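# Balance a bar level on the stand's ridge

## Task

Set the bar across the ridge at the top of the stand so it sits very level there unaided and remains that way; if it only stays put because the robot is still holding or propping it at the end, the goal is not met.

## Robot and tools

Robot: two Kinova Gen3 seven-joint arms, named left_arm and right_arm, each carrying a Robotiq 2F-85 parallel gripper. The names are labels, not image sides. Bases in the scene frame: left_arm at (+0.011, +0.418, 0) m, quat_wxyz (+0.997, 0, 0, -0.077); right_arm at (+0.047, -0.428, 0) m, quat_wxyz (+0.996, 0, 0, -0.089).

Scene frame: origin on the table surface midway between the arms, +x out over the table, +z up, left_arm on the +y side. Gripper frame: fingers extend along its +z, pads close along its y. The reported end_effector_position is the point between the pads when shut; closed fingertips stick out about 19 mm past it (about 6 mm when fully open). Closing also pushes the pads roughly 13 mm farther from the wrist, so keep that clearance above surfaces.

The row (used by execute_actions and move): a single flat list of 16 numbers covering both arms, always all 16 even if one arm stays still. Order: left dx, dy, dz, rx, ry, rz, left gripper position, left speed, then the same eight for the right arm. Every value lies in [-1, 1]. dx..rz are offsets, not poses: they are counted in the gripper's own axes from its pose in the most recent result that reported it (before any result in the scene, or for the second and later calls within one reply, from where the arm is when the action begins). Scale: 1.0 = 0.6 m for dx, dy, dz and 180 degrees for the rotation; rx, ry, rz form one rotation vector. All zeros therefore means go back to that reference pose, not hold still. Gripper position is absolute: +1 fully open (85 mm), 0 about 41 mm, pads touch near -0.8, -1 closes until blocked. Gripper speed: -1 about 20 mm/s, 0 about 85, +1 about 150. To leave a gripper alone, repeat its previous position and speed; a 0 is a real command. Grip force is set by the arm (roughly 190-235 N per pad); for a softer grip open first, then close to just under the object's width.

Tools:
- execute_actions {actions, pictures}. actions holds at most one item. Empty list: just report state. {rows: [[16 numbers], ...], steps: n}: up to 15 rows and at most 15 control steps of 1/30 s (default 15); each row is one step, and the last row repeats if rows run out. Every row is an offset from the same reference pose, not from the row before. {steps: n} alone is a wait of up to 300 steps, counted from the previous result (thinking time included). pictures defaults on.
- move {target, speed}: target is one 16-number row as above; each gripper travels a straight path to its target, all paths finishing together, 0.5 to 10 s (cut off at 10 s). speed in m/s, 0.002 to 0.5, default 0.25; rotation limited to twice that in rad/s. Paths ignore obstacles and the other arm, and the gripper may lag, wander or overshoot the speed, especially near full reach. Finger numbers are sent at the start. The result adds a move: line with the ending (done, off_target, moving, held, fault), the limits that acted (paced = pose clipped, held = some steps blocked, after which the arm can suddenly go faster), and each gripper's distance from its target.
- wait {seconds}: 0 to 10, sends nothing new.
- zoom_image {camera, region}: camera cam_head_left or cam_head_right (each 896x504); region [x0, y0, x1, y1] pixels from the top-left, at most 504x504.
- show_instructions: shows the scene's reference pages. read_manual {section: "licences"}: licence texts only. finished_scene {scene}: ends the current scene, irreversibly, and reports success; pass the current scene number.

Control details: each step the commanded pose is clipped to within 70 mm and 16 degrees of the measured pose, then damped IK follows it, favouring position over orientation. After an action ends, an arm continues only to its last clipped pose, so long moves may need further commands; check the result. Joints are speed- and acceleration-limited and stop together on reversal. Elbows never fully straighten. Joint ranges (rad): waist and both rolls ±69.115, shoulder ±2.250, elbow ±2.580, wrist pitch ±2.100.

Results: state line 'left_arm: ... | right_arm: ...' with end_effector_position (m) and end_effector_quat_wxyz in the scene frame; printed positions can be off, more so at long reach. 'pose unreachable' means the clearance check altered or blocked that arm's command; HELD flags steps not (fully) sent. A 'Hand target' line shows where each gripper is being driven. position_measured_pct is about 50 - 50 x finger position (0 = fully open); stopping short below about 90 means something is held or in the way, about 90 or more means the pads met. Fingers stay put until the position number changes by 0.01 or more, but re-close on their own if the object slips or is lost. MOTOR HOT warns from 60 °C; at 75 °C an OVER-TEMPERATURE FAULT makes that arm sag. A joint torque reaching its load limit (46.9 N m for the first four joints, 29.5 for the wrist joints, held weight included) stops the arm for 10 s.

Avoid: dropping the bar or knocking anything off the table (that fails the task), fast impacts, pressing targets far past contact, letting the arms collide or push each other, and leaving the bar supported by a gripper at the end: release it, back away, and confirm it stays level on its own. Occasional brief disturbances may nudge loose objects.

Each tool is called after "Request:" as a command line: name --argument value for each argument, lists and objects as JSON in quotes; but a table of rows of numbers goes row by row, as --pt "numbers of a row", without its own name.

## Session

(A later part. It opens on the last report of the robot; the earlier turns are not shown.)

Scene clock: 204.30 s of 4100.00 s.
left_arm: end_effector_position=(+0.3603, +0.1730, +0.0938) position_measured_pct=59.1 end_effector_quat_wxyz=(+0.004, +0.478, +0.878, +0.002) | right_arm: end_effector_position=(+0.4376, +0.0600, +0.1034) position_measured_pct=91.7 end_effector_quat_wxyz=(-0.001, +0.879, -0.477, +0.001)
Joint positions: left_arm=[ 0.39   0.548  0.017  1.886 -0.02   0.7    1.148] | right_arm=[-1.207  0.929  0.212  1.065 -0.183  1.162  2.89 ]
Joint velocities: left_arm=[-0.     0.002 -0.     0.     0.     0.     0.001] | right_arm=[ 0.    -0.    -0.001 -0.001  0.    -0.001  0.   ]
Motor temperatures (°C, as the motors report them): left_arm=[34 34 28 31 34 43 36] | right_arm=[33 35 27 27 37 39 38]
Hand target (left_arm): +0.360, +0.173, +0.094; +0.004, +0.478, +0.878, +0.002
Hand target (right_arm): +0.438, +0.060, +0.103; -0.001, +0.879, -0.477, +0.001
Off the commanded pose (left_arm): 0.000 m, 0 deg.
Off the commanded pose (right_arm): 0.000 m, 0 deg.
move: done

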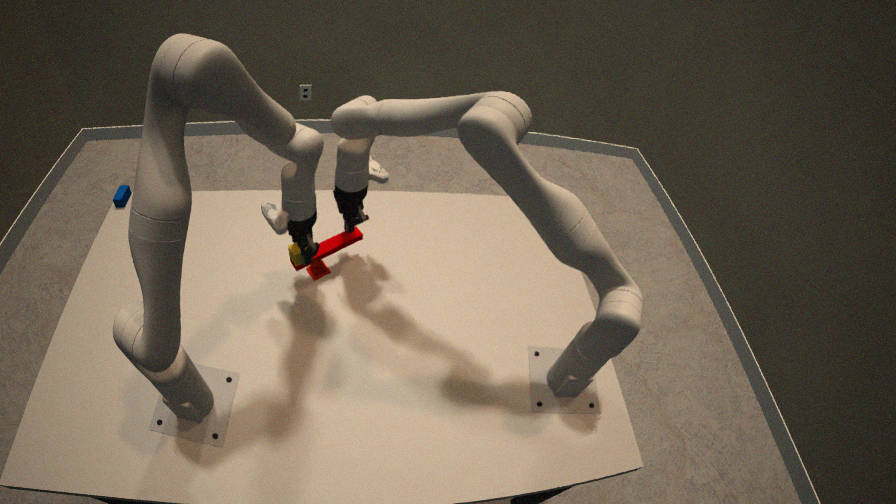

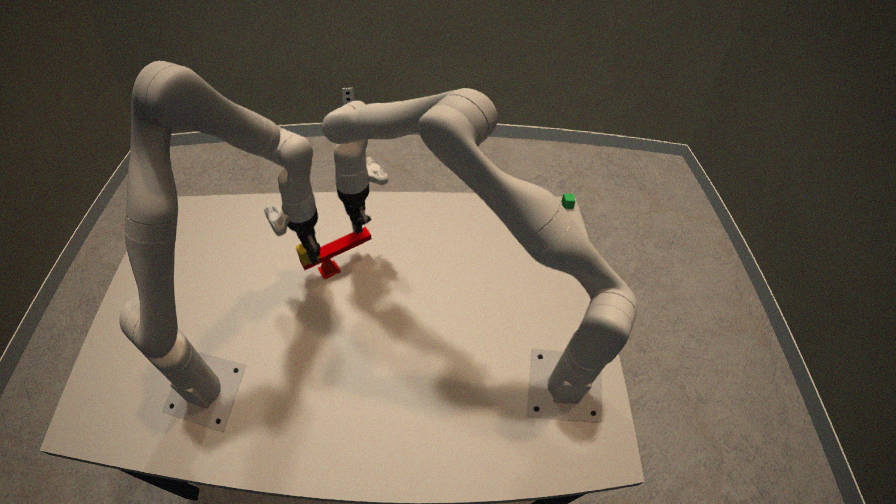

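Request:
execute_actions --actions '[{"rows":[[0,0,0,0,0,0,-0.05,-1, 0,0,0,0,0,0,-1,0]],"steps":15}]' --pictures false

Request:
wait --seconds 0.7

Request:
zoom_image --camera "cam_head_right" --region '[285, 210, 385, 290]'

Scene clock: 207.83 s of 4100.00 s.
left_arm: end_effector_position=(+0.3603, +0.1730, +0.0938) position_measured_pct=52.8 end_effector_quat_wxyz=(+0.004, +0.478, +0.878, +0.002) | right_arm: end_effector_position=(+0.4376, +0.0600, +0.1034) position_measured_pct=91.7 end_effector_quat_wxyz=(-0.001, +0.879, -0.477, +0.001)
Joint positions: left_arm=[ 0.39   0.548  0.017  1.886 -0.02   0.7    1.148] | right_arm=[-1.207  0.929  0.212  1.065 -0.183  1.162  2.89 ]
Joint velocities: left_arm=[-0.001  0.    -0.001  0.001  0.     0.001 -0.   ] | right_arm=[ 0.    -0.001  0.     0.     0.     0.001 -0.   ]
Motor temperatures (°C, as the motors report them): left_arm=[34 34 28 31 34 43 36] | right_arm=[33 35 27 27 37 39 38]
Hand target (left_arm): +0.360, +0.173, +0.094; +0.004, +0.478, +0.878, +0.002
Hand target (right_arm): +0.438, +0.060, +0.103; -0.001, +0.879, -0.477, +0.001
Off the commanded pose (left_arm): 0.000 m, 0 deg.
Off the commanded pose (right_arm): 0.000 m, 0 deg.
Steps of this call (steps 1 to 90: nothing new was sent; then 0.03 s passed at rest; steps 91 to 105: all 15 steps of this action). Readings (end_effector_position | what the end effector reports):
91: left_arm (+0.3603, +0.1730, +0.0938) | right_arm (+0.4376, +0.0600, +0.1034) | left_arm position_measured_pct=59.1 | right_arm position_measured_pct=91.7
92: left_arm (+0.3603, +0.1731, +0.0938) | right_arm (+0.4376, +0.0600, +0.1034) | left_arm position_measured_pct=59.1 | right_arm position_measured_pct=91.7
94: left_arm (+0.3601, +0.1731, +0.0936) | right_arm (+0.4376, +0.0600, +0.1034) | left_arm position_measured_pct=57.5 | right_arm position_measured_pct=91.7
98: left_arm (+0.3603, +0.1730, +0.0937) | right_arm (+0.4376, +0.0600, +0.1034) | left_arm position_measured_pct=55.2 | right_arm position_measured_pct=91.7
105: the state above

Scene clock: 208.53 s of 4100.00 s.
left_arm: end_effector_position=(+0.3603, +0.1730, +0.0938) position_measured_pct=52.4 end_effector_quat_wxyz=(+0.004, +0.478, +0.878, +0.002) | right_arm: end_effector_position=(+0.4376, +0.0600, +0.1034) position_measured_pct=91.7 end_effector_quat_wxyz=(-0.001, +0.879, -0.477, +0.001)
Joint positions: left_arm=[ 0.39   0.548  0.017  1.886 -0.02   0.7    1.148] | right_arm=[-1.207  0.929  0.212  1.065 -0.183  1.162  2.89 ]
Joint velocities: left_arm=[-0.001  0.003  0.     0.001 -0.001 -0.001  0.   ] | right_arm=[-0.    -0.001  0.     0.    -0.    -0.001 -0.   ]
Motor temperatures (°C, as the motors report them): left_arm=[34 34 28 31 34 43 36] | right_arm=[33 36 27 27 37 39 38]
Hand target (left_arm): +0.360, +0.173, +0.094; +0.004, +0.478, +0.878, +0.002
Hand target (right_arm): +0.438, +0.060, +0.103; -0.001, +0.879, -0.477, +0.001
Off the commanded pose (left_arm): 0.000 m, 0 deg.
Off the commanded pose (right_arm): 0.000 m, 0 deg.
Steps of this call (steps 1 to 21: nothing new was sent). Readings (end_effector_position | what the end effector reports):
1: left_arm (+0.3603, +0.1730, +0.0938) | right_arm (+0.4376, +0.0600, +0.1034) | left_arm position_measured_pct=52.8 | right_arm position_measured_pct=91.7
2: left_arm (+0.3603, +0.1730, +0.0938) | right_arm (+0.4376, +0.0600, +0.1034) | left_arm position_measured_pct=52.4 | right_arm position_measured_pct=91.7
4: left_arm (+0.3603, +0.1730, +0.0938) | right_arm (+0.4376, +0.0600, +0.1034) | left_arm position_measured_pct=52.4 | right_arm position_measured_pct=91.7
8: left_arm (+0.3603, +0.1730, +0.0938) | right_arm (+0.4376, +0.0600, +0.1034) | left_arm position_measured_pct=52.4 | right_arm position_measured_pct=91.7
21: the state above

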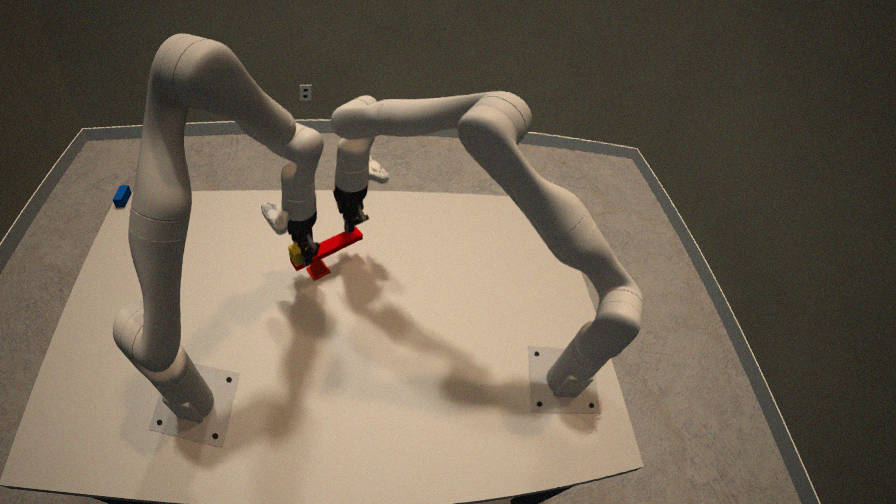

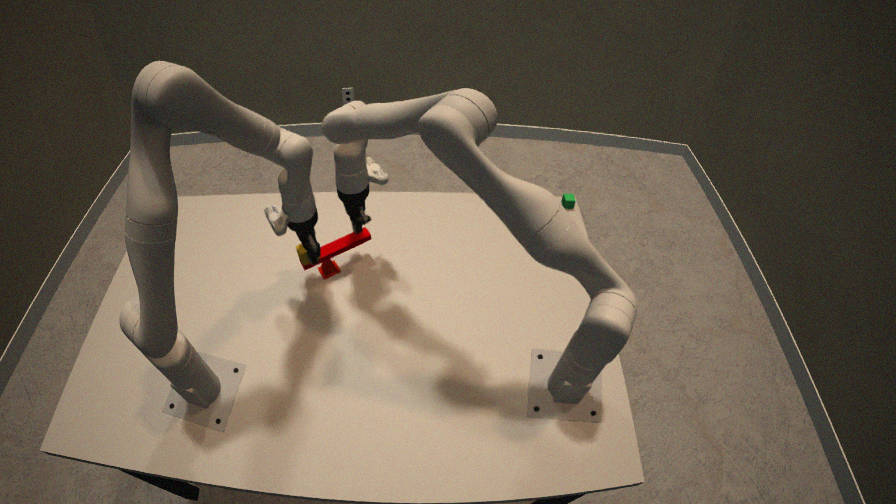

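Region (285, 210, 385, 290) of cam_head_right's 896x504 image, scaled by 5.040, with more detail than that image has; it fills the top 403 rows of this view, and the rest is white.

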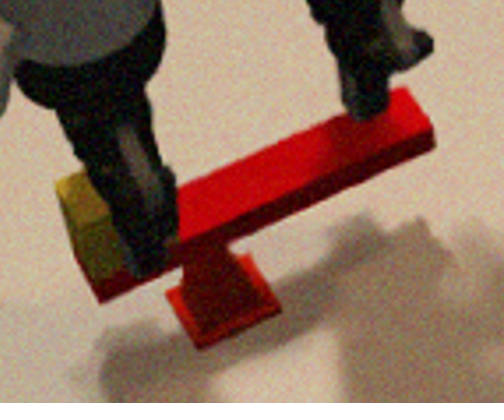

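Request:
execute_actions --actions '[{"rows":[[0,0,0,0,0,0,-1,-0.7, 0,0,0,0,0,0,-1,0]],"steps":14}]' --pictures false

Request:
execute_actions --actions '[{"rows":[[0,0,-0.0007,0,0,0,-1,-0.7, 0,0,0,0,0,0,-1,0],[0,0,-0.0014,0,0,0,-1,-0.7, 0,0,0,0,0,0,-1,0],[0,0,-0.002,0,0,0,-1,-0.7, 0,0,0,0,0,0,-1,0],[0,0,-0.002,0,0,0,-1,-0.7, 0,0,0,0,0,0,-1,0],[0,0,-0.002,0,0,0,-1,-0.7, 0,0,0,0,0,0,-1,0],[0,0,-0.002,0,0,0,-1,-0.7, 0,0,0,0,0,0,-1,0],[0,0,-0.002,0,0,0,-1,-0.7, 0,0,0,0,0,0,-1,0],[-0.0007,0,-0.002,0,0,0,-1,-0.7, 0,0,0,0,0,0,-1,0],[-0.0014,0,-0.002,0,0,0,-1,-0.7, 0,0,0,0,0,0,-1,0]],"steps":15}]' --pictures false

Scene clock: 222.97 s of 4100.00 s.
left_arm: end_effector_position=(+0.3603, +0.1730, +0.0940) position_measured_pct=59.1 end_effector_quat_wxyz=(+0.004, +0.478, +0.878, +0.002) | right_arm: end_effector_position=(+0.4376, +0.0600, +0.1034) position_measured_pct=91.7 end_effector_quat_wxyz=(-0.001, +0.879, -0.477, +0.001)
Joint positions: left_arm=[ 0.39   0.548  0.017  1.886 -0.02   0.7    1.148] | right_arm=[-1.207  0.929  0.212  1.065 -0.183  1.162  2.89 ]
Joint velocities: left_arm=[ 0.    -0.001 -0.    -0.001  0.    -0.001 -0.   ] | right_arm=[ 0.001 -0.    -0.     0.     0.    -0.     0.   ]
Motor temperatures (°C, as the motors report them): left_arm=[34 34 28 31 34 43 36] | right_arm=[33 36 27 27 37 39 38]
Hand target (left_arm): +0.360, +0.173, +0.094; +0.004, +0.478, +0.878, +0.002
Hand target (right_arm): +0.438, +0.060, +0.103; -0.001, +0.879, -0.477, +0.001
Off the commanded pose (left_arm): 0.000 m, 0 deg.
Off the commanded pose (right_arm): 0.000 m, 0 deg.
Steps of this call (steps 1 to 90: nothing new was sent; then 10.97 s passed at rest; steps 91 to 104: all 14 steps of this action). Readings (end_effector_position | what the end effector reports):
91: left_arm (+0.3603, +0.1730, +0.0938) | right_arm (+0.4376, +0.0600, +0.1034) | left_arm position_measured_pct=52.4 | right_arm position_measured_pct=91.7
92: left_arm (+0.3603, +0.1730, +0.0938) | right_arm (+0.4376, +0.0600, +0.1034) | left_arm position_measured_pct=52.8 | right_arm position_measured_pct=91.7
94: left_arm (+0.3603, +0.1730, +0.0938) | right_arm (+0.4376, +0.0600, +0.1034) | left_arm position_measured_pct=54.8 | right_arm position_measured_pct=91.7
98: left_arm (+0.3603, +0.1730, +0.0939) | right_arm (+0.4376, +0.0600, +0.1034) | left_arm position_measured_pct=57.9 | right_arm position_measured_pct=91.7
104: the state above

Scene clock: 223.47 s of 4100.00 s.
left_arm: end_effector_position=(+0.3607, +0.1723, +0.0952) position_measured_pct=59.1 end_effector_quat_wxyz=(+0.004, +0.478, +0.878, +0.002) | right_arm: end_effector_position=(+0.4376, +0.0600, +0.1034) position_measured_pct=91.7 end_effector_quat_wxyz=(-0.001, +0.879, -0.477, +0.001)
Joint positions: left_arm=[ 0.391  0.547  0.017  1.882 -0.02   0.705  1.149] | right_arm=[-1.207  0.929  0.212  1.065 -0.183  1.162  2.89 ]
Joint velocities: left_arm=[ 0.001  0.     0.    -0.    -0.     0.001  0.   ] | right_arm=[ 0.  0. -0.  0. -0. -0.  0.]
Motor temperatures (°C, as the motors report them): left_arm=[34 34 28 31 34 43 36] | right_arm=[33 36 27 27 37 39 38]
Hand target (left_arm): +0.361, +0.172, +0.095; +0.004, +0.478, +0.878, +0.002
Hand target (right_arm): +0.438, +0.060, +0.103; -0.001, +0.879, -0.477, +0.001
Off the commanded pose (left_arm): 0.000 m, 0 deg.
Off the commanded pose (right_arm): 0.000 m, 0 deg.
Steps of this call (steps 1 to 15: all 15 steps of this action). Readings (end_effector_position | what the end effector reports):
1: left_arm (+0.3603, +0.1730, +0.0941) | right_arm (+0.4376, +0.0600, +0.1034) | left_arm position_measured_pct=59.1 | right_arm position_measured_pct=91.7
2: left_arm (+0.3603, +0.1730, +0.0943) | right_arm (+0.4376, +0.0600, +0.1034) | left_arm position_measured_pct=59.1 | right_arm position_measured_pct=91.7
4: left_arm (+0.3601, +0.1731, +0.0947) | right_arm (+0.4376, +0.0600, +0.1034) | left_arm position_measured_pct=59.1 | right_arm position_measured_pct=91.7
8: left_arm (+0.3602, +0.1730, +0.0951) | right_arm (+0.4376, +0.0600, +0.1034) | left_arm position_measured_pct=59.1 | right_arm position_measured_pct=91.7
15: the state above

Request:
move --target '[0,0,0.0019,0,0,0,-1,-0.7, 0,0,0,0,0,0,-1,0]' --speed 0.003

Request:
execute_actions --actions '[{"rows":[[0,0,0,0,0,0,-0.05,-1, 0,0,0,0,0,0,-1,0]],"steps":15}]' --pictures false

Request:
execute_actions --actions '[{"rows":[[0,0,0,0,0,0,0.3,-0.5, 0,0,0,0,0,0,-1,0]],"steps":15}]'

Request:
zoom_image --camera "cam_head_right" --region '[285, 210, 385, 290]'

Scene clock: 229.77 s of 4100.00 s.
left_arm: end_effector_position=(+0.3607, +0.1723, +0.0941) position_measured_pct=59.1 end_effector_quat_wxyz=(+0.004, +0.478, +0.878, +0.002) | right_arm: end_effector_position=(+0.4376, +0.0600, +0.1034) position_measured_pct=91.7 end_effector_quat_wxyz=(-0.001, +0.879, -0.477, +0.001)
Joint positions: left_arm=[ 0.391  0.549  0.017  1.883 -0.02   0.701  1.149] | right_arm=[-1.207  0.929  0.212  1.065 -0.183  1.162  2.89 ]
Joint velocities: left_arm=[ 0.001  0.001  0.001  0.    -0.    -0.001  0.   ] | right_arm=[ 0.    -0.001 -0.    -0.     0.    -0.001  0.   ]
Motor temperatures (°C, as the motors report them): left_arm=[34 34 28 31 34 43 36] | right_arm=[33 36 27 27 37 39 38]
Hand target (left_arm): +0.361, +0.172, +0.094; +0.004, +0.478, +0.878, +0.002
Hand target (right_arm): +0.438, +0.060, +0.103; -0.001, +0.879, -0.477, +0.001
Off the commanded pose (left_arm): 0.000 m, 0 deg.
Off the commanded pose (right_arm): 0.000 m, 0 deg.
After step 90, 2.60 s passed at rest.
move: done

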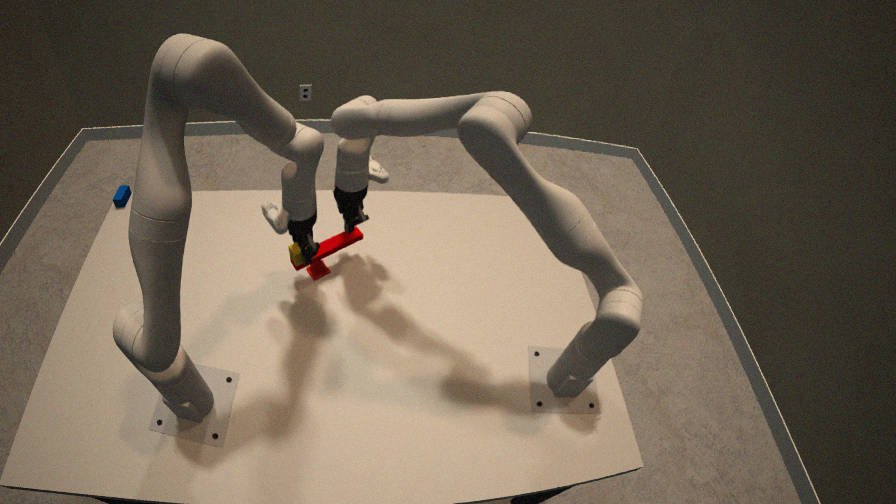

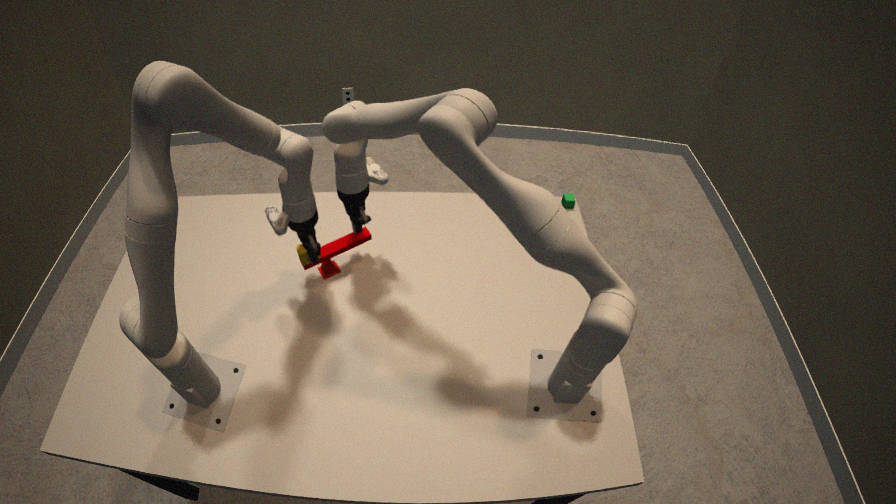

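Scene clock: 230.27 s of 4100.00 s.
left_arm: end_effector_position=(+0.3607, +0.1723, +0.0941) position_measured_pct=52.8 end_effector_quat_wxyz=(+0.004, +0.478, +0.878, +0.002) | right_arm: end_effector_position=(+0.4376, +0.0600, +0.1034) position_measured_pct=91.7 end_effector_quat_wxyz=(-0.001, +0.879, -0.477, +0.001)
Joint positions: left_arm=[ 0.391  0.549  0.017  1.883 -0.02   0.701  1.149] | right_arm=[-1.207  0.929  0.212  1.065 -0.183  1.162  2.89 ]
Joint velocities: left_arm=[ 0.    -0.001 -0.     0.001  0.     0.    -0.001] | right_arm=[-0.    -0.     0.    -0.     0.     0.002  0.001]
Motor temperatures (°C, as the motors report them): left_arm=[34 34 28 31 34 43 36] | right_arm=[33 36 27 27 37 39 38]
Hand target (left_arm): +0.361, +0.172, +0.094; +0.004, +0.478, +0.878, +0.002
Hand target (right_arm): +0.438, +0.060, +0.103; -0.001, +0.879, -0.477, +0.001
Off the commanded pose (left_arm): 0.000 m, 0 deg.
Off the commanded pose (right_arm): 0.000 m, 0 deg.
Steps of this call (steps 1 to 15: all 15 steps of this action). Readings (end_effector_position | what the end effector reports):
1: left_arm (+0.3607, +0.1723, +0.0941) | right_arm (+0.4376, +0.0600, +0.1034) | left_arm position_measured_pct=59.1 | right_arm position_measured_pct=91.7
2: left_arm (+0.3607, +0.1723, +0.0941) | right_arm (+0.4376, +0.0600, +0.1034) | left_arm position_measured_pct=59.1 | right_arm position_measured_pct=91.7
4: left_arm (+0.3608, +0.1723, +0.0941) | right_arm (+0.4376, +0.0600, +0.1034) | left_arm position_measured_pct=57.5 | right_arm position_measured_pct=91.7
8: left_arm (+0.3609, +0.1722, +0.0943) | right_arm (+0.4376, +0.0600, +0.1034) | left_arm position_measured_pct=55.2 | right_arm position_measured_pct=91.7
15: the state above

Scene clock: 230.77 s of 4100.00 s.
left_arm: end_effector_position=(+0.3608, +0.1723, +0.0941) position_measured_pct=34.9 end_effector_quat_wxyz=(+0.004, +0.478, +0.878, +0.002) | right_arm: end_effector_position=(+0.4376, +0.0600, +0.1034) position_measured_pct=91.7 end_effector_quat_wxyz=(-0.001, +0.879, -0.477, +0.001)
Joint positions: left_arm=[ 0.391  0.549  0.017  1.883 -0.02   0.701  1.149] | right_arm=[-1.207  0.929  0.212  1.065 -0.183  1.162  2.89 ]
Joint velocities: left_arm=[-0.001 -0.     0.     0.001  0.     0.001  0.   ] | right_arm=[ 0.    -0.    -0.     0.    -0.     0.     0.001]
Motor temperatures (°C, as the motors report them): left_arm=[34 34 28 31 34 43 36] | right_arm=[33 36 27 27 37 39 38]
Hand target (left_arm): +0.361, +0.172, +0.094; +0.004, +0.478, +0.878, +0.002
Hand target (right_arm): +0.438, +0.060, +0.103; -0.001, +0.879, -0.477, +0.001
Off the commanded pose (left_arm): 0.000 m, 0 deg.
Off the commanded pose (right_arm): 0.000 m, 0 deg.
Steps of this call (steps 1 to 15: all 15 steps of this action). Readings (end_effector_position | what the end effector reports):
1: left_arm (+0.3607, +0.1723, +0.0941) | right_arm (+0.4376, +0.0600, +0.1034) | left_arm position_measured_pct=52.8 | right_arm position_measured_pct=91.7
2: left_arm (+0.3607, +0.1723, +0.0941) | right_arm (+0.4376, +0.0600, +0.1034) | left_arm position_measured_pct=52.4 | right_arm position_measured_pct=91.7
4: left_arm (+0.3607, +0.1723, +0.0941) | right_arm (+0.4376, +0.0600, +0.1034) | left_arm position_measured_pct=49.6 | right_arm position_measured_pct=91.7
8: left_arm (+0.3607, +0.1723, +0.0941) | right_arm (+0.4376, +0.0600, +0.1034) | left_arm position_measured_pct=42.9 | right_arm position_measured_pct=91.7
15: the state above

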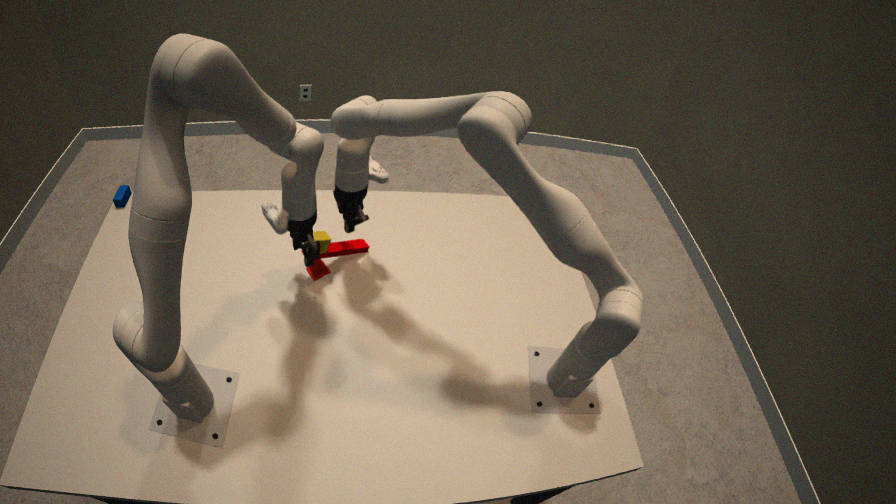

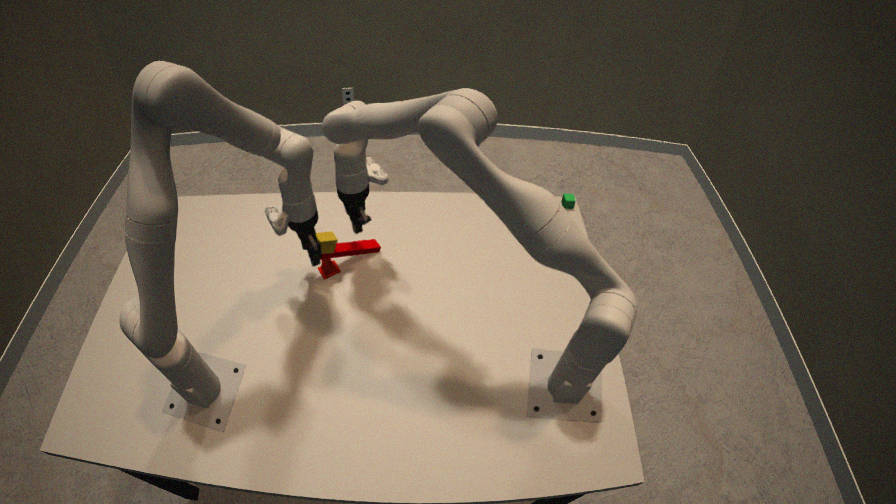

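Region (285, 210, 385, 290) of cam_head_right's 896x504 image, scaled by 5.040, with more detail than that image has; it fills the top 403 rows of this view, and the rest is white.

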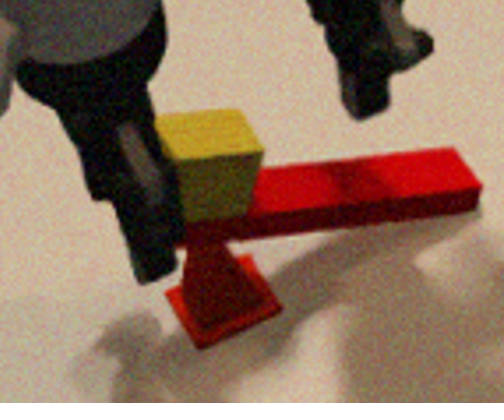

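Request:
move --target '[0,0,-0.12,0,0,0,0.3,-0.5, 0,0,-0.1,0,0,0,-1,0]' --speed 0.12

Request:
zoom_image --camera "cam_head_right" --region '[285, 200, 405, 296]'

Request:
zoom_image --camera "cam_head_left" --region '[275, 200, 395, 296]'

Scene clock: 236.53 s of 4100.00 s.
left_arm: end_effector_position=(+0.3602, +0.1723, +0.1662) position_measured_pct=34.9 end_effector_quat_wxyz=(+0.004, +0.478, +0.878, +0.002) | right_arm: end_effector_position=(+0.4373, +0.0599, +0.1634) position_measured_pct=91.7 end_effector_quat_wxyz=(-0.001, +0.879, -0.477, +0.001)
Joint positions: left_arm=[ 0.386  0.426  0.024  1.796 -0.017  0.911  1.146] | right_arm=[-1.207  0.872  0.222  0.982 -0.175  1.301  2.881]
Joint velocities: left_arm=[-0.    -0.003 -0.    -0.001  0.     0.001 -0.001] | right_arm=[ 0.001  0.001  0.    -0.     0.     0.001  0.   ]
Motor temperatures (°C, as the motors report them): left_arm=[34 34 28 31 34 43 36] | right_arm=[33 36 27 27 37 39 38]
Hand target (left_arm): +0.360, +0.172, +0.166; +0.004, +0.478, +0.878, +0.002
Hand target (right_arm): +0.437, +0.060, +0.163; -0.001, +0.879, -0.477, +0.001
Off the commanded pose (left_arm): 0.000 m, 0 deg.
Off the commanded pose (right_arm): 0.000 m, 0 deg.
After step 90, 1.77 s passed at rest.
move: done

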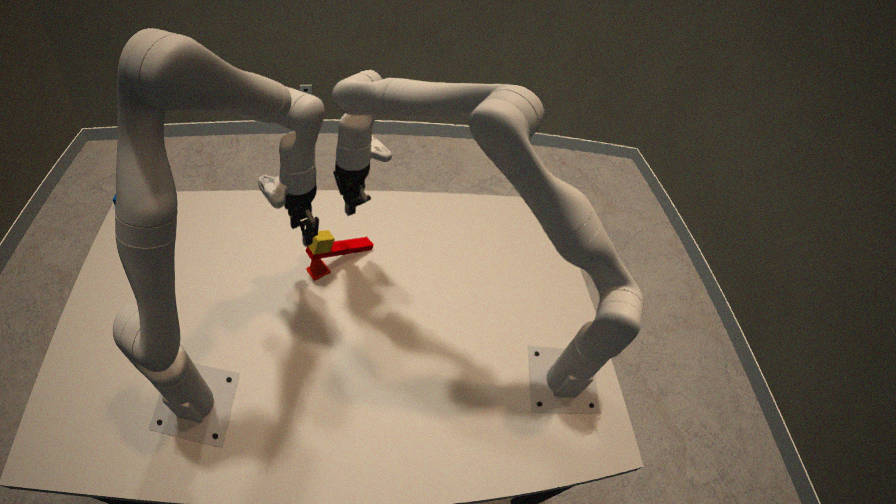

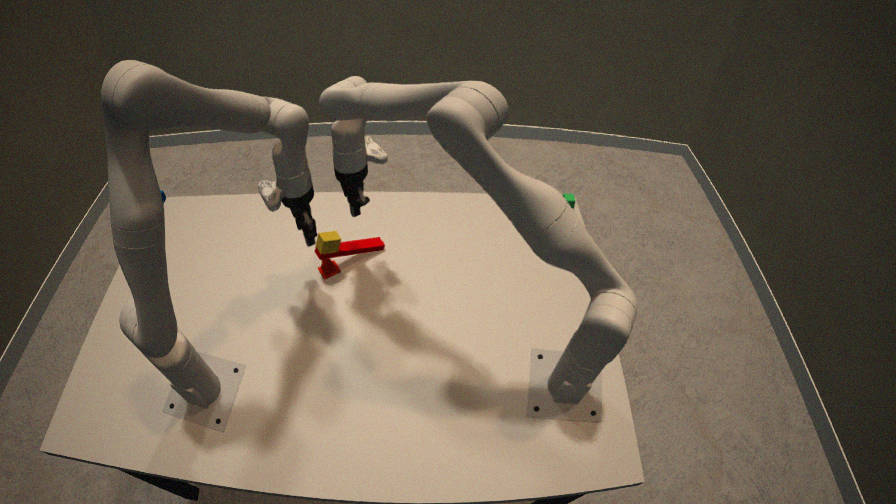

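Region (285, 200, 405, 296) of cam_head_right's 896x504 image, scaled by 4.200, with more detail than that image has; it fills the top 403 rows of this view, and the rest is white.

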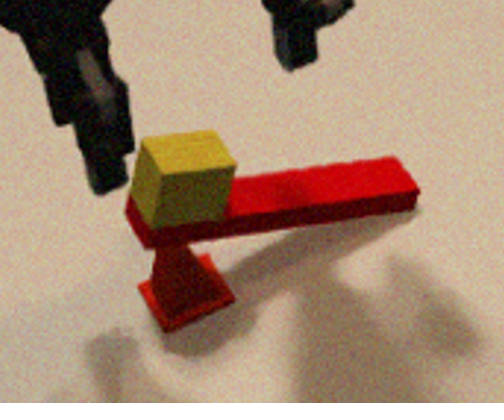

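Region (275, 200, 395, 296) of cam_head_left's 896x504 image, scaled by 4.200, with more detail than that image has; it fills the top 403 rows of this view, and the rest is white.

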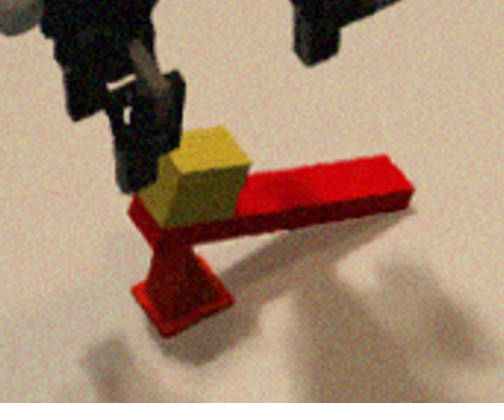

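Request:
move --target '[-0.106,0,0.03,0,0,0,0.4,0, 0.12,0,0,0,0,0,-1,0]' --speed 0.12

Request:
zoom_image --camera "cam_head_right" --region '[285, 200, 405, 296]'

Request:
zoom_image --camera "cam_head_left" --region '[275, 200, 395, 296]'

Scene clock: 266.03 s of 4100.00 s.
left_arm: end_effector_position=(+0.3948, +0.1188, +0.1486) position_measured_pct=29.8 end_effector_quat_wxyz=(+0.005, +0.478, +0.878, +0.002) | right_arm: end_effector_position=(+0.4763, -0.0004, +0.1633) position_measured_pct=91.7 end_effector_quat_wxyz=(-0.001, +0.879, -0.477, +0.001)
Joint positions: left_arm=[ 0.439  0.567  0.031  1.614 -0.025  0.952  1.208] | right_arm=[-1.104  0.822  0.222  1.084 -0.17   1.249  2.999]
Joint velocities: left_arm=[ 0.001  0.009  0.001 -0.003 -0.001 -0.     0.001] | right_arm=[ 0.003 -0.002  0.001  0.001 -0.001 -0.001  0.001]
Motor temperatures (°C, as the motors report them): left_arm=[34 34 28 31 34 43 36] | right_arm=[33 37 27 27 37 39 38]
Hand target (left_arm): +0.395, +0.119, +0.148; +0.004, +0.478, +0.878, +0.002
Hand target (right_arm): +0.476, -0.001, +0.163; -0.001, +0.879, -0.477, +0.001
Off the commanded pose (left_arm): 0.000 m, 0 deg.
Off the commanded pose (right_arm): 0.000 m, 0 deg.
After step 90, 25.53 s passed at rest.
move: done

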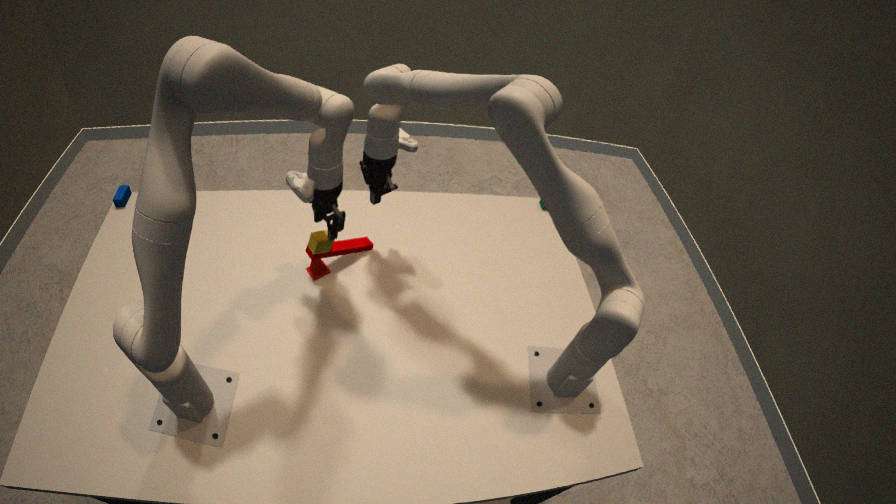

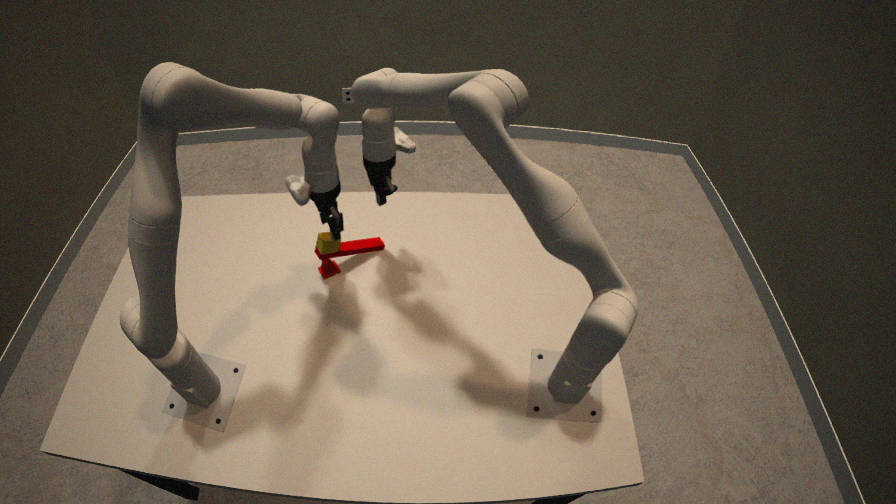

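Region (285, 200, 405, 296) of cam_head_right's 896x504 image, scaled by 4.200, with more detail than that image has; it fills the top 403 rows of this view, and the rest is white.

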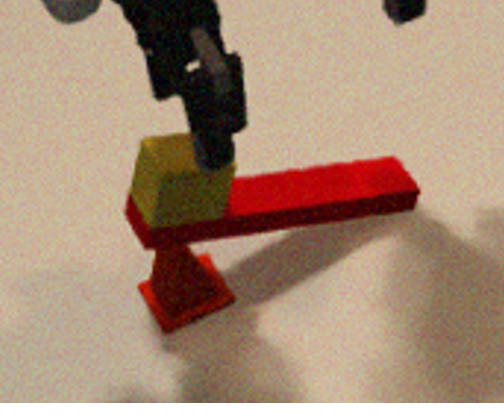

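Region (275, 200, 395, 296) of cam_head_left's 896x504 image, scaled by 4.200, with more detail than that image has; it fills the top 403 rows of this view, and the rest is white.

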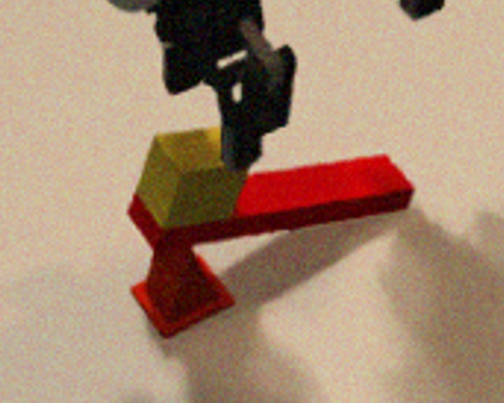

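Request:
move --target '[0.013,0,0.098,0,0,0,0.4,0, 0,0,0,0,0,0,-1,0]' --speed 0.06

Request:
zoom_image --camera "cam_head_right" --region '[285, 200, 405, 296]'

Request:
zoom_image --camera "cam_head_left" --region '[275, 200, 395, 296]'

Scene clock: 275.03 s of 4100.00 s.
left_arm: end_effector_position=(+0.3910, +0.1254, +0.0898) position_measured_pct=29.8 end_effector_quat_wxyz=(+0.005, +0.478, +0.878, +0.002) | right_arm: end_effector_position=(+0.4763, -0.0004, +0.1633) position_measured_pct=91.7 end_effector_quat_wxyz=(-0.001, +0.879, -0.477, +0.001)
Joint positions: left_arm=[ 0.437  0.643  0.025  1.705 -0.027  0.784  1.204] | right_arm=[-1.104  0.822  0.222  1.084 -0.17   1.249  2.999]
Joint velocities: left_arm=[ 0.001  0.004 -0.001  0.     0.    -0.003 -0.001] | right_arm=[ 0.     0.001 -0.    -0.    -0.     0.     0.   ]
Motor temperatures (°C, as the motors report them): left_arm=[34 34 28 31 34 43 36] | right_arm=[33 37 27 27 37 39 38]
Hand target (left_arm): +0.391, +0.125, +0.090; +0.005, +0.478, +0.878, +0.002
Hand target (right_arm): +0.476, -0.000, +0.163; -0.001, +0.879, -0.477, +0.001
Off the commanded pose (left_arm): 0.000 m, 0 deg.
Off the commanded pose (right_arm): 0.000 m, 0 deg.
After step 90, 4.70 s passed at rest.
move: done

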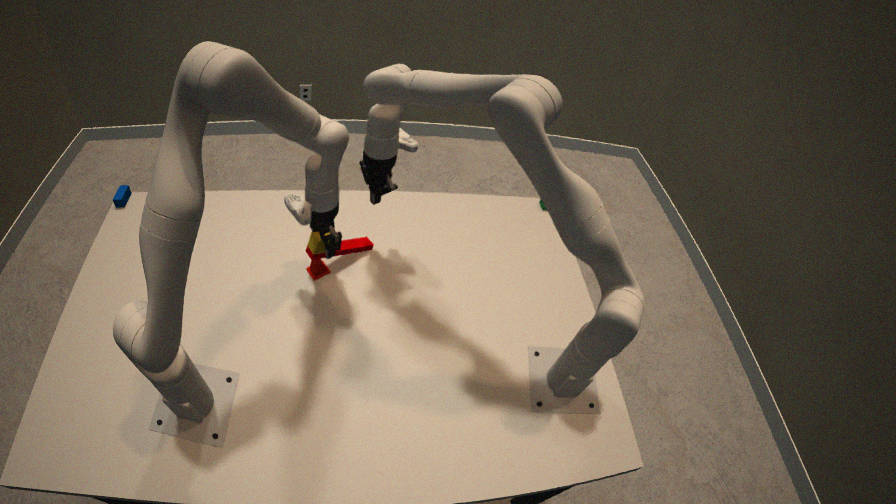

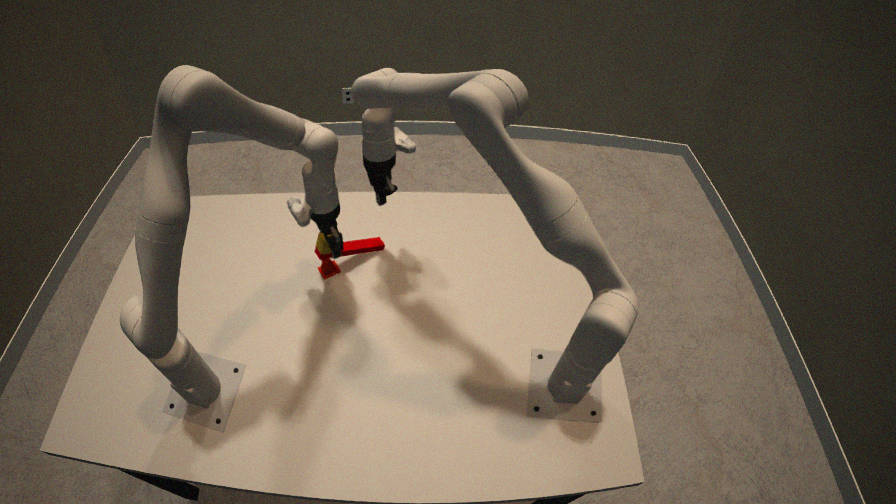

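Region (285, 200, 405, 296) of cam_head_right's 896x504 image, scaled by 4.200, with more detail than that image has; it fills the top 403 rows of this view, and the rest is white.

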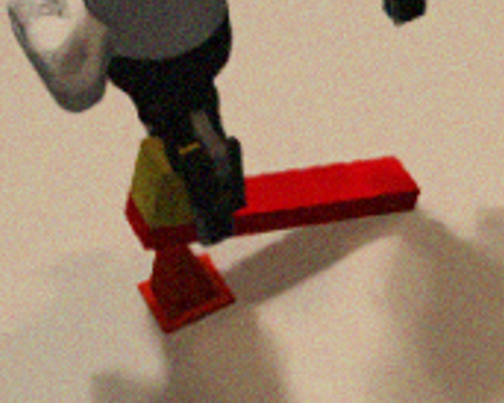

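Region (275, 200, 395, 296) of cam_head_left's 896x504 image, scaled by 4.200, with more detail than that image has; it fills the top 403 rows of this view, and the rest is white.

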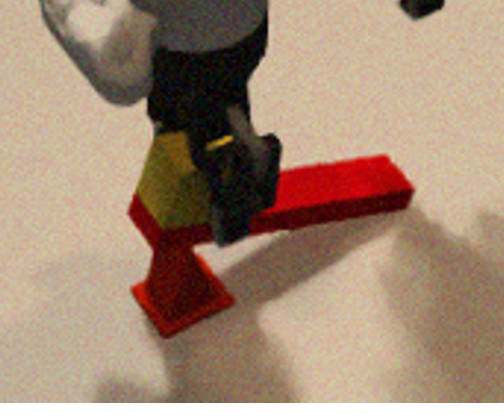

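Request:
execute_actions --actions '[{"rows":[[0,0,0,0,0,0,-1,-0.3, 0,0,0,0,0,0,-1,0]],"steps":15}]' --pictures false

Request:
move --target '[0.03,0,-0.03,0,-0.111,0,-1,-0.3, 0,0,0,0,0,0,-1,0]' --speed 0.1

Request:
zoom_image --camera "cam_head_right" --region '[285, 200, 405, 296]'

Scene clock: 288.90 s of 4100.00 s.
left_arm: end_effector_position=(+0.3912, +0.1254, +0.0900) position_measured_pct=57.9 end_effector_quat_wxyz=(+0.005, +0.478, +0.878, +0.002) | right_arm: end_effector_position=(+0.4763, -0.0004, +0.1633) position_measured_pct=91.7 end_effector_quat_wxyz=(-0.001, +0.879, -0.477, +0.001)
Joint positions: left_arm=[ 0.437  0.643  0.025  1.705 -0.027  0.784  1.204] | right_arm=[-1.104  0.822  0.222  1.084 -0.17   1.249  2.999]
Joint velocities: left_arm=[ 0.001 -0.004  0.002 -0.003  0.001 -0.001 -0.   ] | right_arm=[-0.    -0.    -0.    -0.    -0.     0.001 -0.001]
Motor temperatures (°C, as the motors report them): left_arm=[34 34 28 31 34 43 36] | right_arm=[33 37 27 27 37 39 38]
Hand target (left_arm): +0.391, +0.125, +0.090; +0.005, +0.478, +0.878, +0.002
Hand target (right_arm): +0.476, -0.000, +0.163; -0.001, +0.879, -0.477, +0.001
Off the commanded pose (left_arm): 0.000 m, 0 deg.
Off the commanded pose (right_arm): 0.000 m, 0 deg.
Steps of this call (steps 1 to 90: nothing new was sent; then 10.37 s passed at rest; steps 91 to 105: all 15 steps of this action). Readings (end_effector_position | what the end effector reports):
91: left_arm (+0.3910, +0.1254, +0.0897) | right_arm (+0.4763, -0.0004, +0.1633) | left_arm position_measured_pct=29.8 | right_arm position_measured_pct=91.7
92: left_arm (+0.3910, +0.1254, +0.0898) | right_arm (+0.4763, -0.0004, +0.1633) | left_arm position_measured_pct=30.2 | right_arm position_measured_pct=91.7
94: left_arm (+0.3910, +0.1254, +0.0898) | right_arm (+0.4763, -0.0004, +0.1633) | left_arm position_measured_pct=33.3 | right_arm position_measured_pct=91.7
98: left_arm (+0.3910, +0.1254, +0.0898) | right_arm (+0.4763, -0.0004, +0.1633) | left_arm position_measured_pct=42.1 | right_arm position_measured_pct=91.7
105: the state above

Scene clock: 291.20 s of 4100.00 s.
left_arm: end_effector_position=(+0.3810, +0.1401, +0.1082) position_measured_pct=59.1 end_effector_quat_wxyz=(+0.157, +0.471, +0.864, -0.081) | right_arm: end_effector_position=(+0.4763, -0.0004, +0.1633) position_measured_pct=91.7 end_effector_quat_wxyz=(-0.001, +0.879, -0.477, +0.001)
Joint positions: left_arm=[0.123 0.475 0.268 2.1   0.152 0.268 0.929] | right_arm=[-1.104  0.822  0.222  1.084 -0.17   1.249  2.999]
Joint velocities: left_arm=[-0.022 -0.     0.005  0.006  0.006 -0.006 -0.011] | right_arm=[ 0.001  0.001 -0.     0.     0.    -0.001  0.   ]
Motor temperatures (°C, as the motors report them): left_arm=[34 34 28 31 34 43 36] | right_arm=[33 37 27 27 37 39 38]
Hand target (left_arm): +0.382, +0.141, +0.108; +0.157, +0.470, +0.865, -0.081
Hand target (right_arm): +0.476, -0.000, +0.163; -0.001, +0.879, -0.477, +0.001
Off the commanded pose (left_arm): 0.001 m, 0 deg.
Off the commanded pose (right_arm): 0.000 m, 0 deg.
move: done

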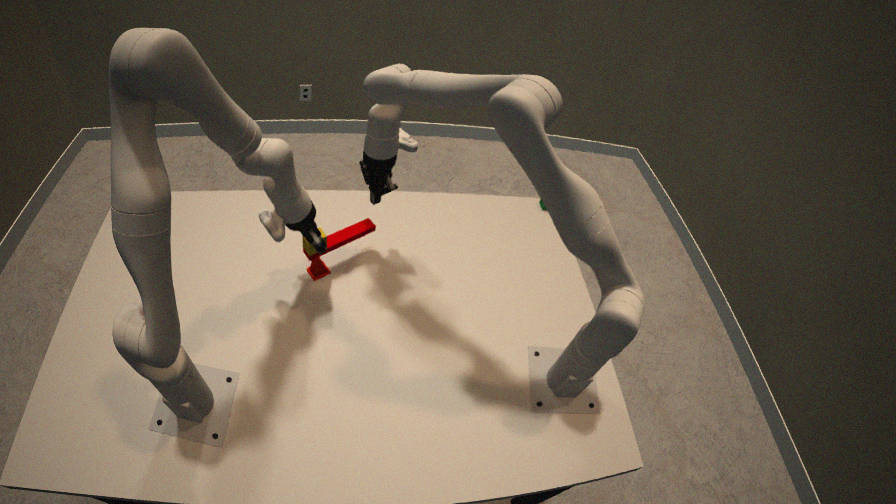

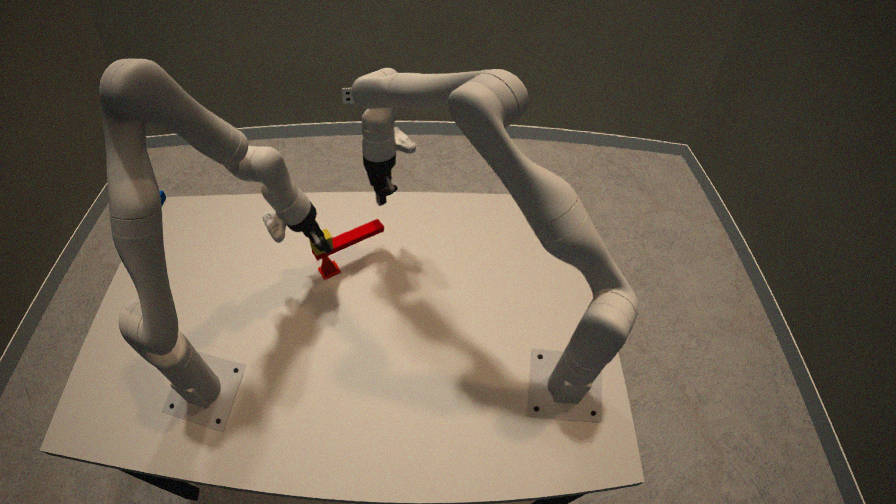

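Region (285, 200, 405, 296) of cam_head_right's 896x504 image, scaled by 4.200, with more detail than that image has; it fills the top 403 rows of this view, and the rest is white.

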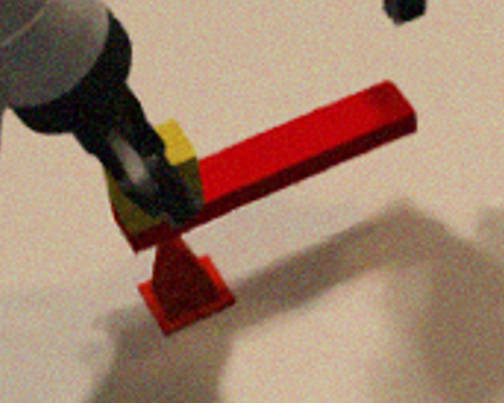

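Request:
move --target '[0.0735,0,-0.0125,0,-0.008,0,-1,-0.3, -0.12,0,0.062,0,0,0,-1,0]' --speed 0.06

Request:
zoom_image --camera "cam_head_right" --region '[285, 210, 385, 290]'

Scene clock: 304.87 s of 4100.00 s.
left_arm: end_effector_position=(+0.3572, +0.1769, +0.0999) position_measured_pct=59.1 end_effector_quat_wxyz=(+0.167, +0.470, +0.862, -0.087) | right_arm: end_effector_position=(+0.4374, +0.0600, +0.1262) position_measured_pct=91.7 end_effector_quat_wxyz=(-0.001, +0.879, -0.477, +0.001)
Joint positions: left_arm=[-0.062  0.452  0.4    2.255  0.178  0.142  0.827] | right_arm=[-1.208  0.905  0.217  1.037 -0.18   1.213  2.887]
Joint velocities: left_arm=[-0.009 -0.001  0.002  0.003  0.001 -0.001 -0.002] | right_arm=[-0.001  0.002 -0.001 -0.     0.001  0.    -0.001]
Motor temperatures (°C, as the motors report them): left_arm=[34 34 28 31 34 43 36] | right_arm=[33 37 27 27 37 39 38]
Hand target (left_arm): +0.357, +0.177, +0.100; +0.167, +0.470, +0.862, -0.087
Hand target (right_arm): +0.437, +0.060, +0.126; -0.001, +0.879, -0.477, +0.001
Off the commanded pose (left_arm): 0.000 m, 0 deg.
Off the commanded pose (right_arm): 0.000 m, 0 deg.
After step 90, 9.00 s passed at rest.
move: done

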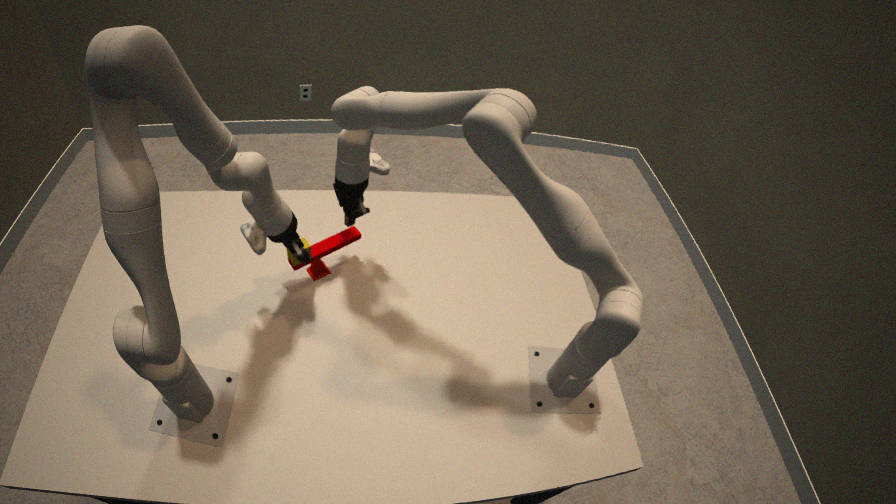

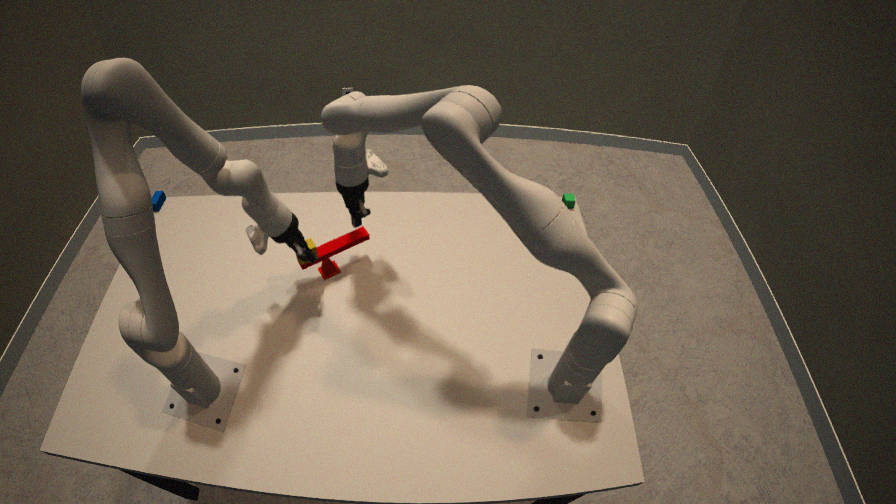

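Region (285, 210, 385, 290) of cam_head_right's 896x504 image, scaled by 5.040, with more detail than that image has; it fills the top 403 rows of this view, and the rest is white.

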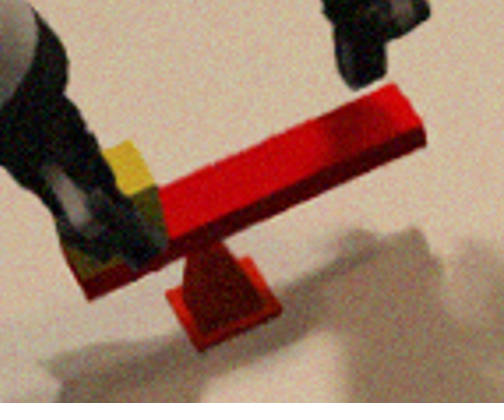

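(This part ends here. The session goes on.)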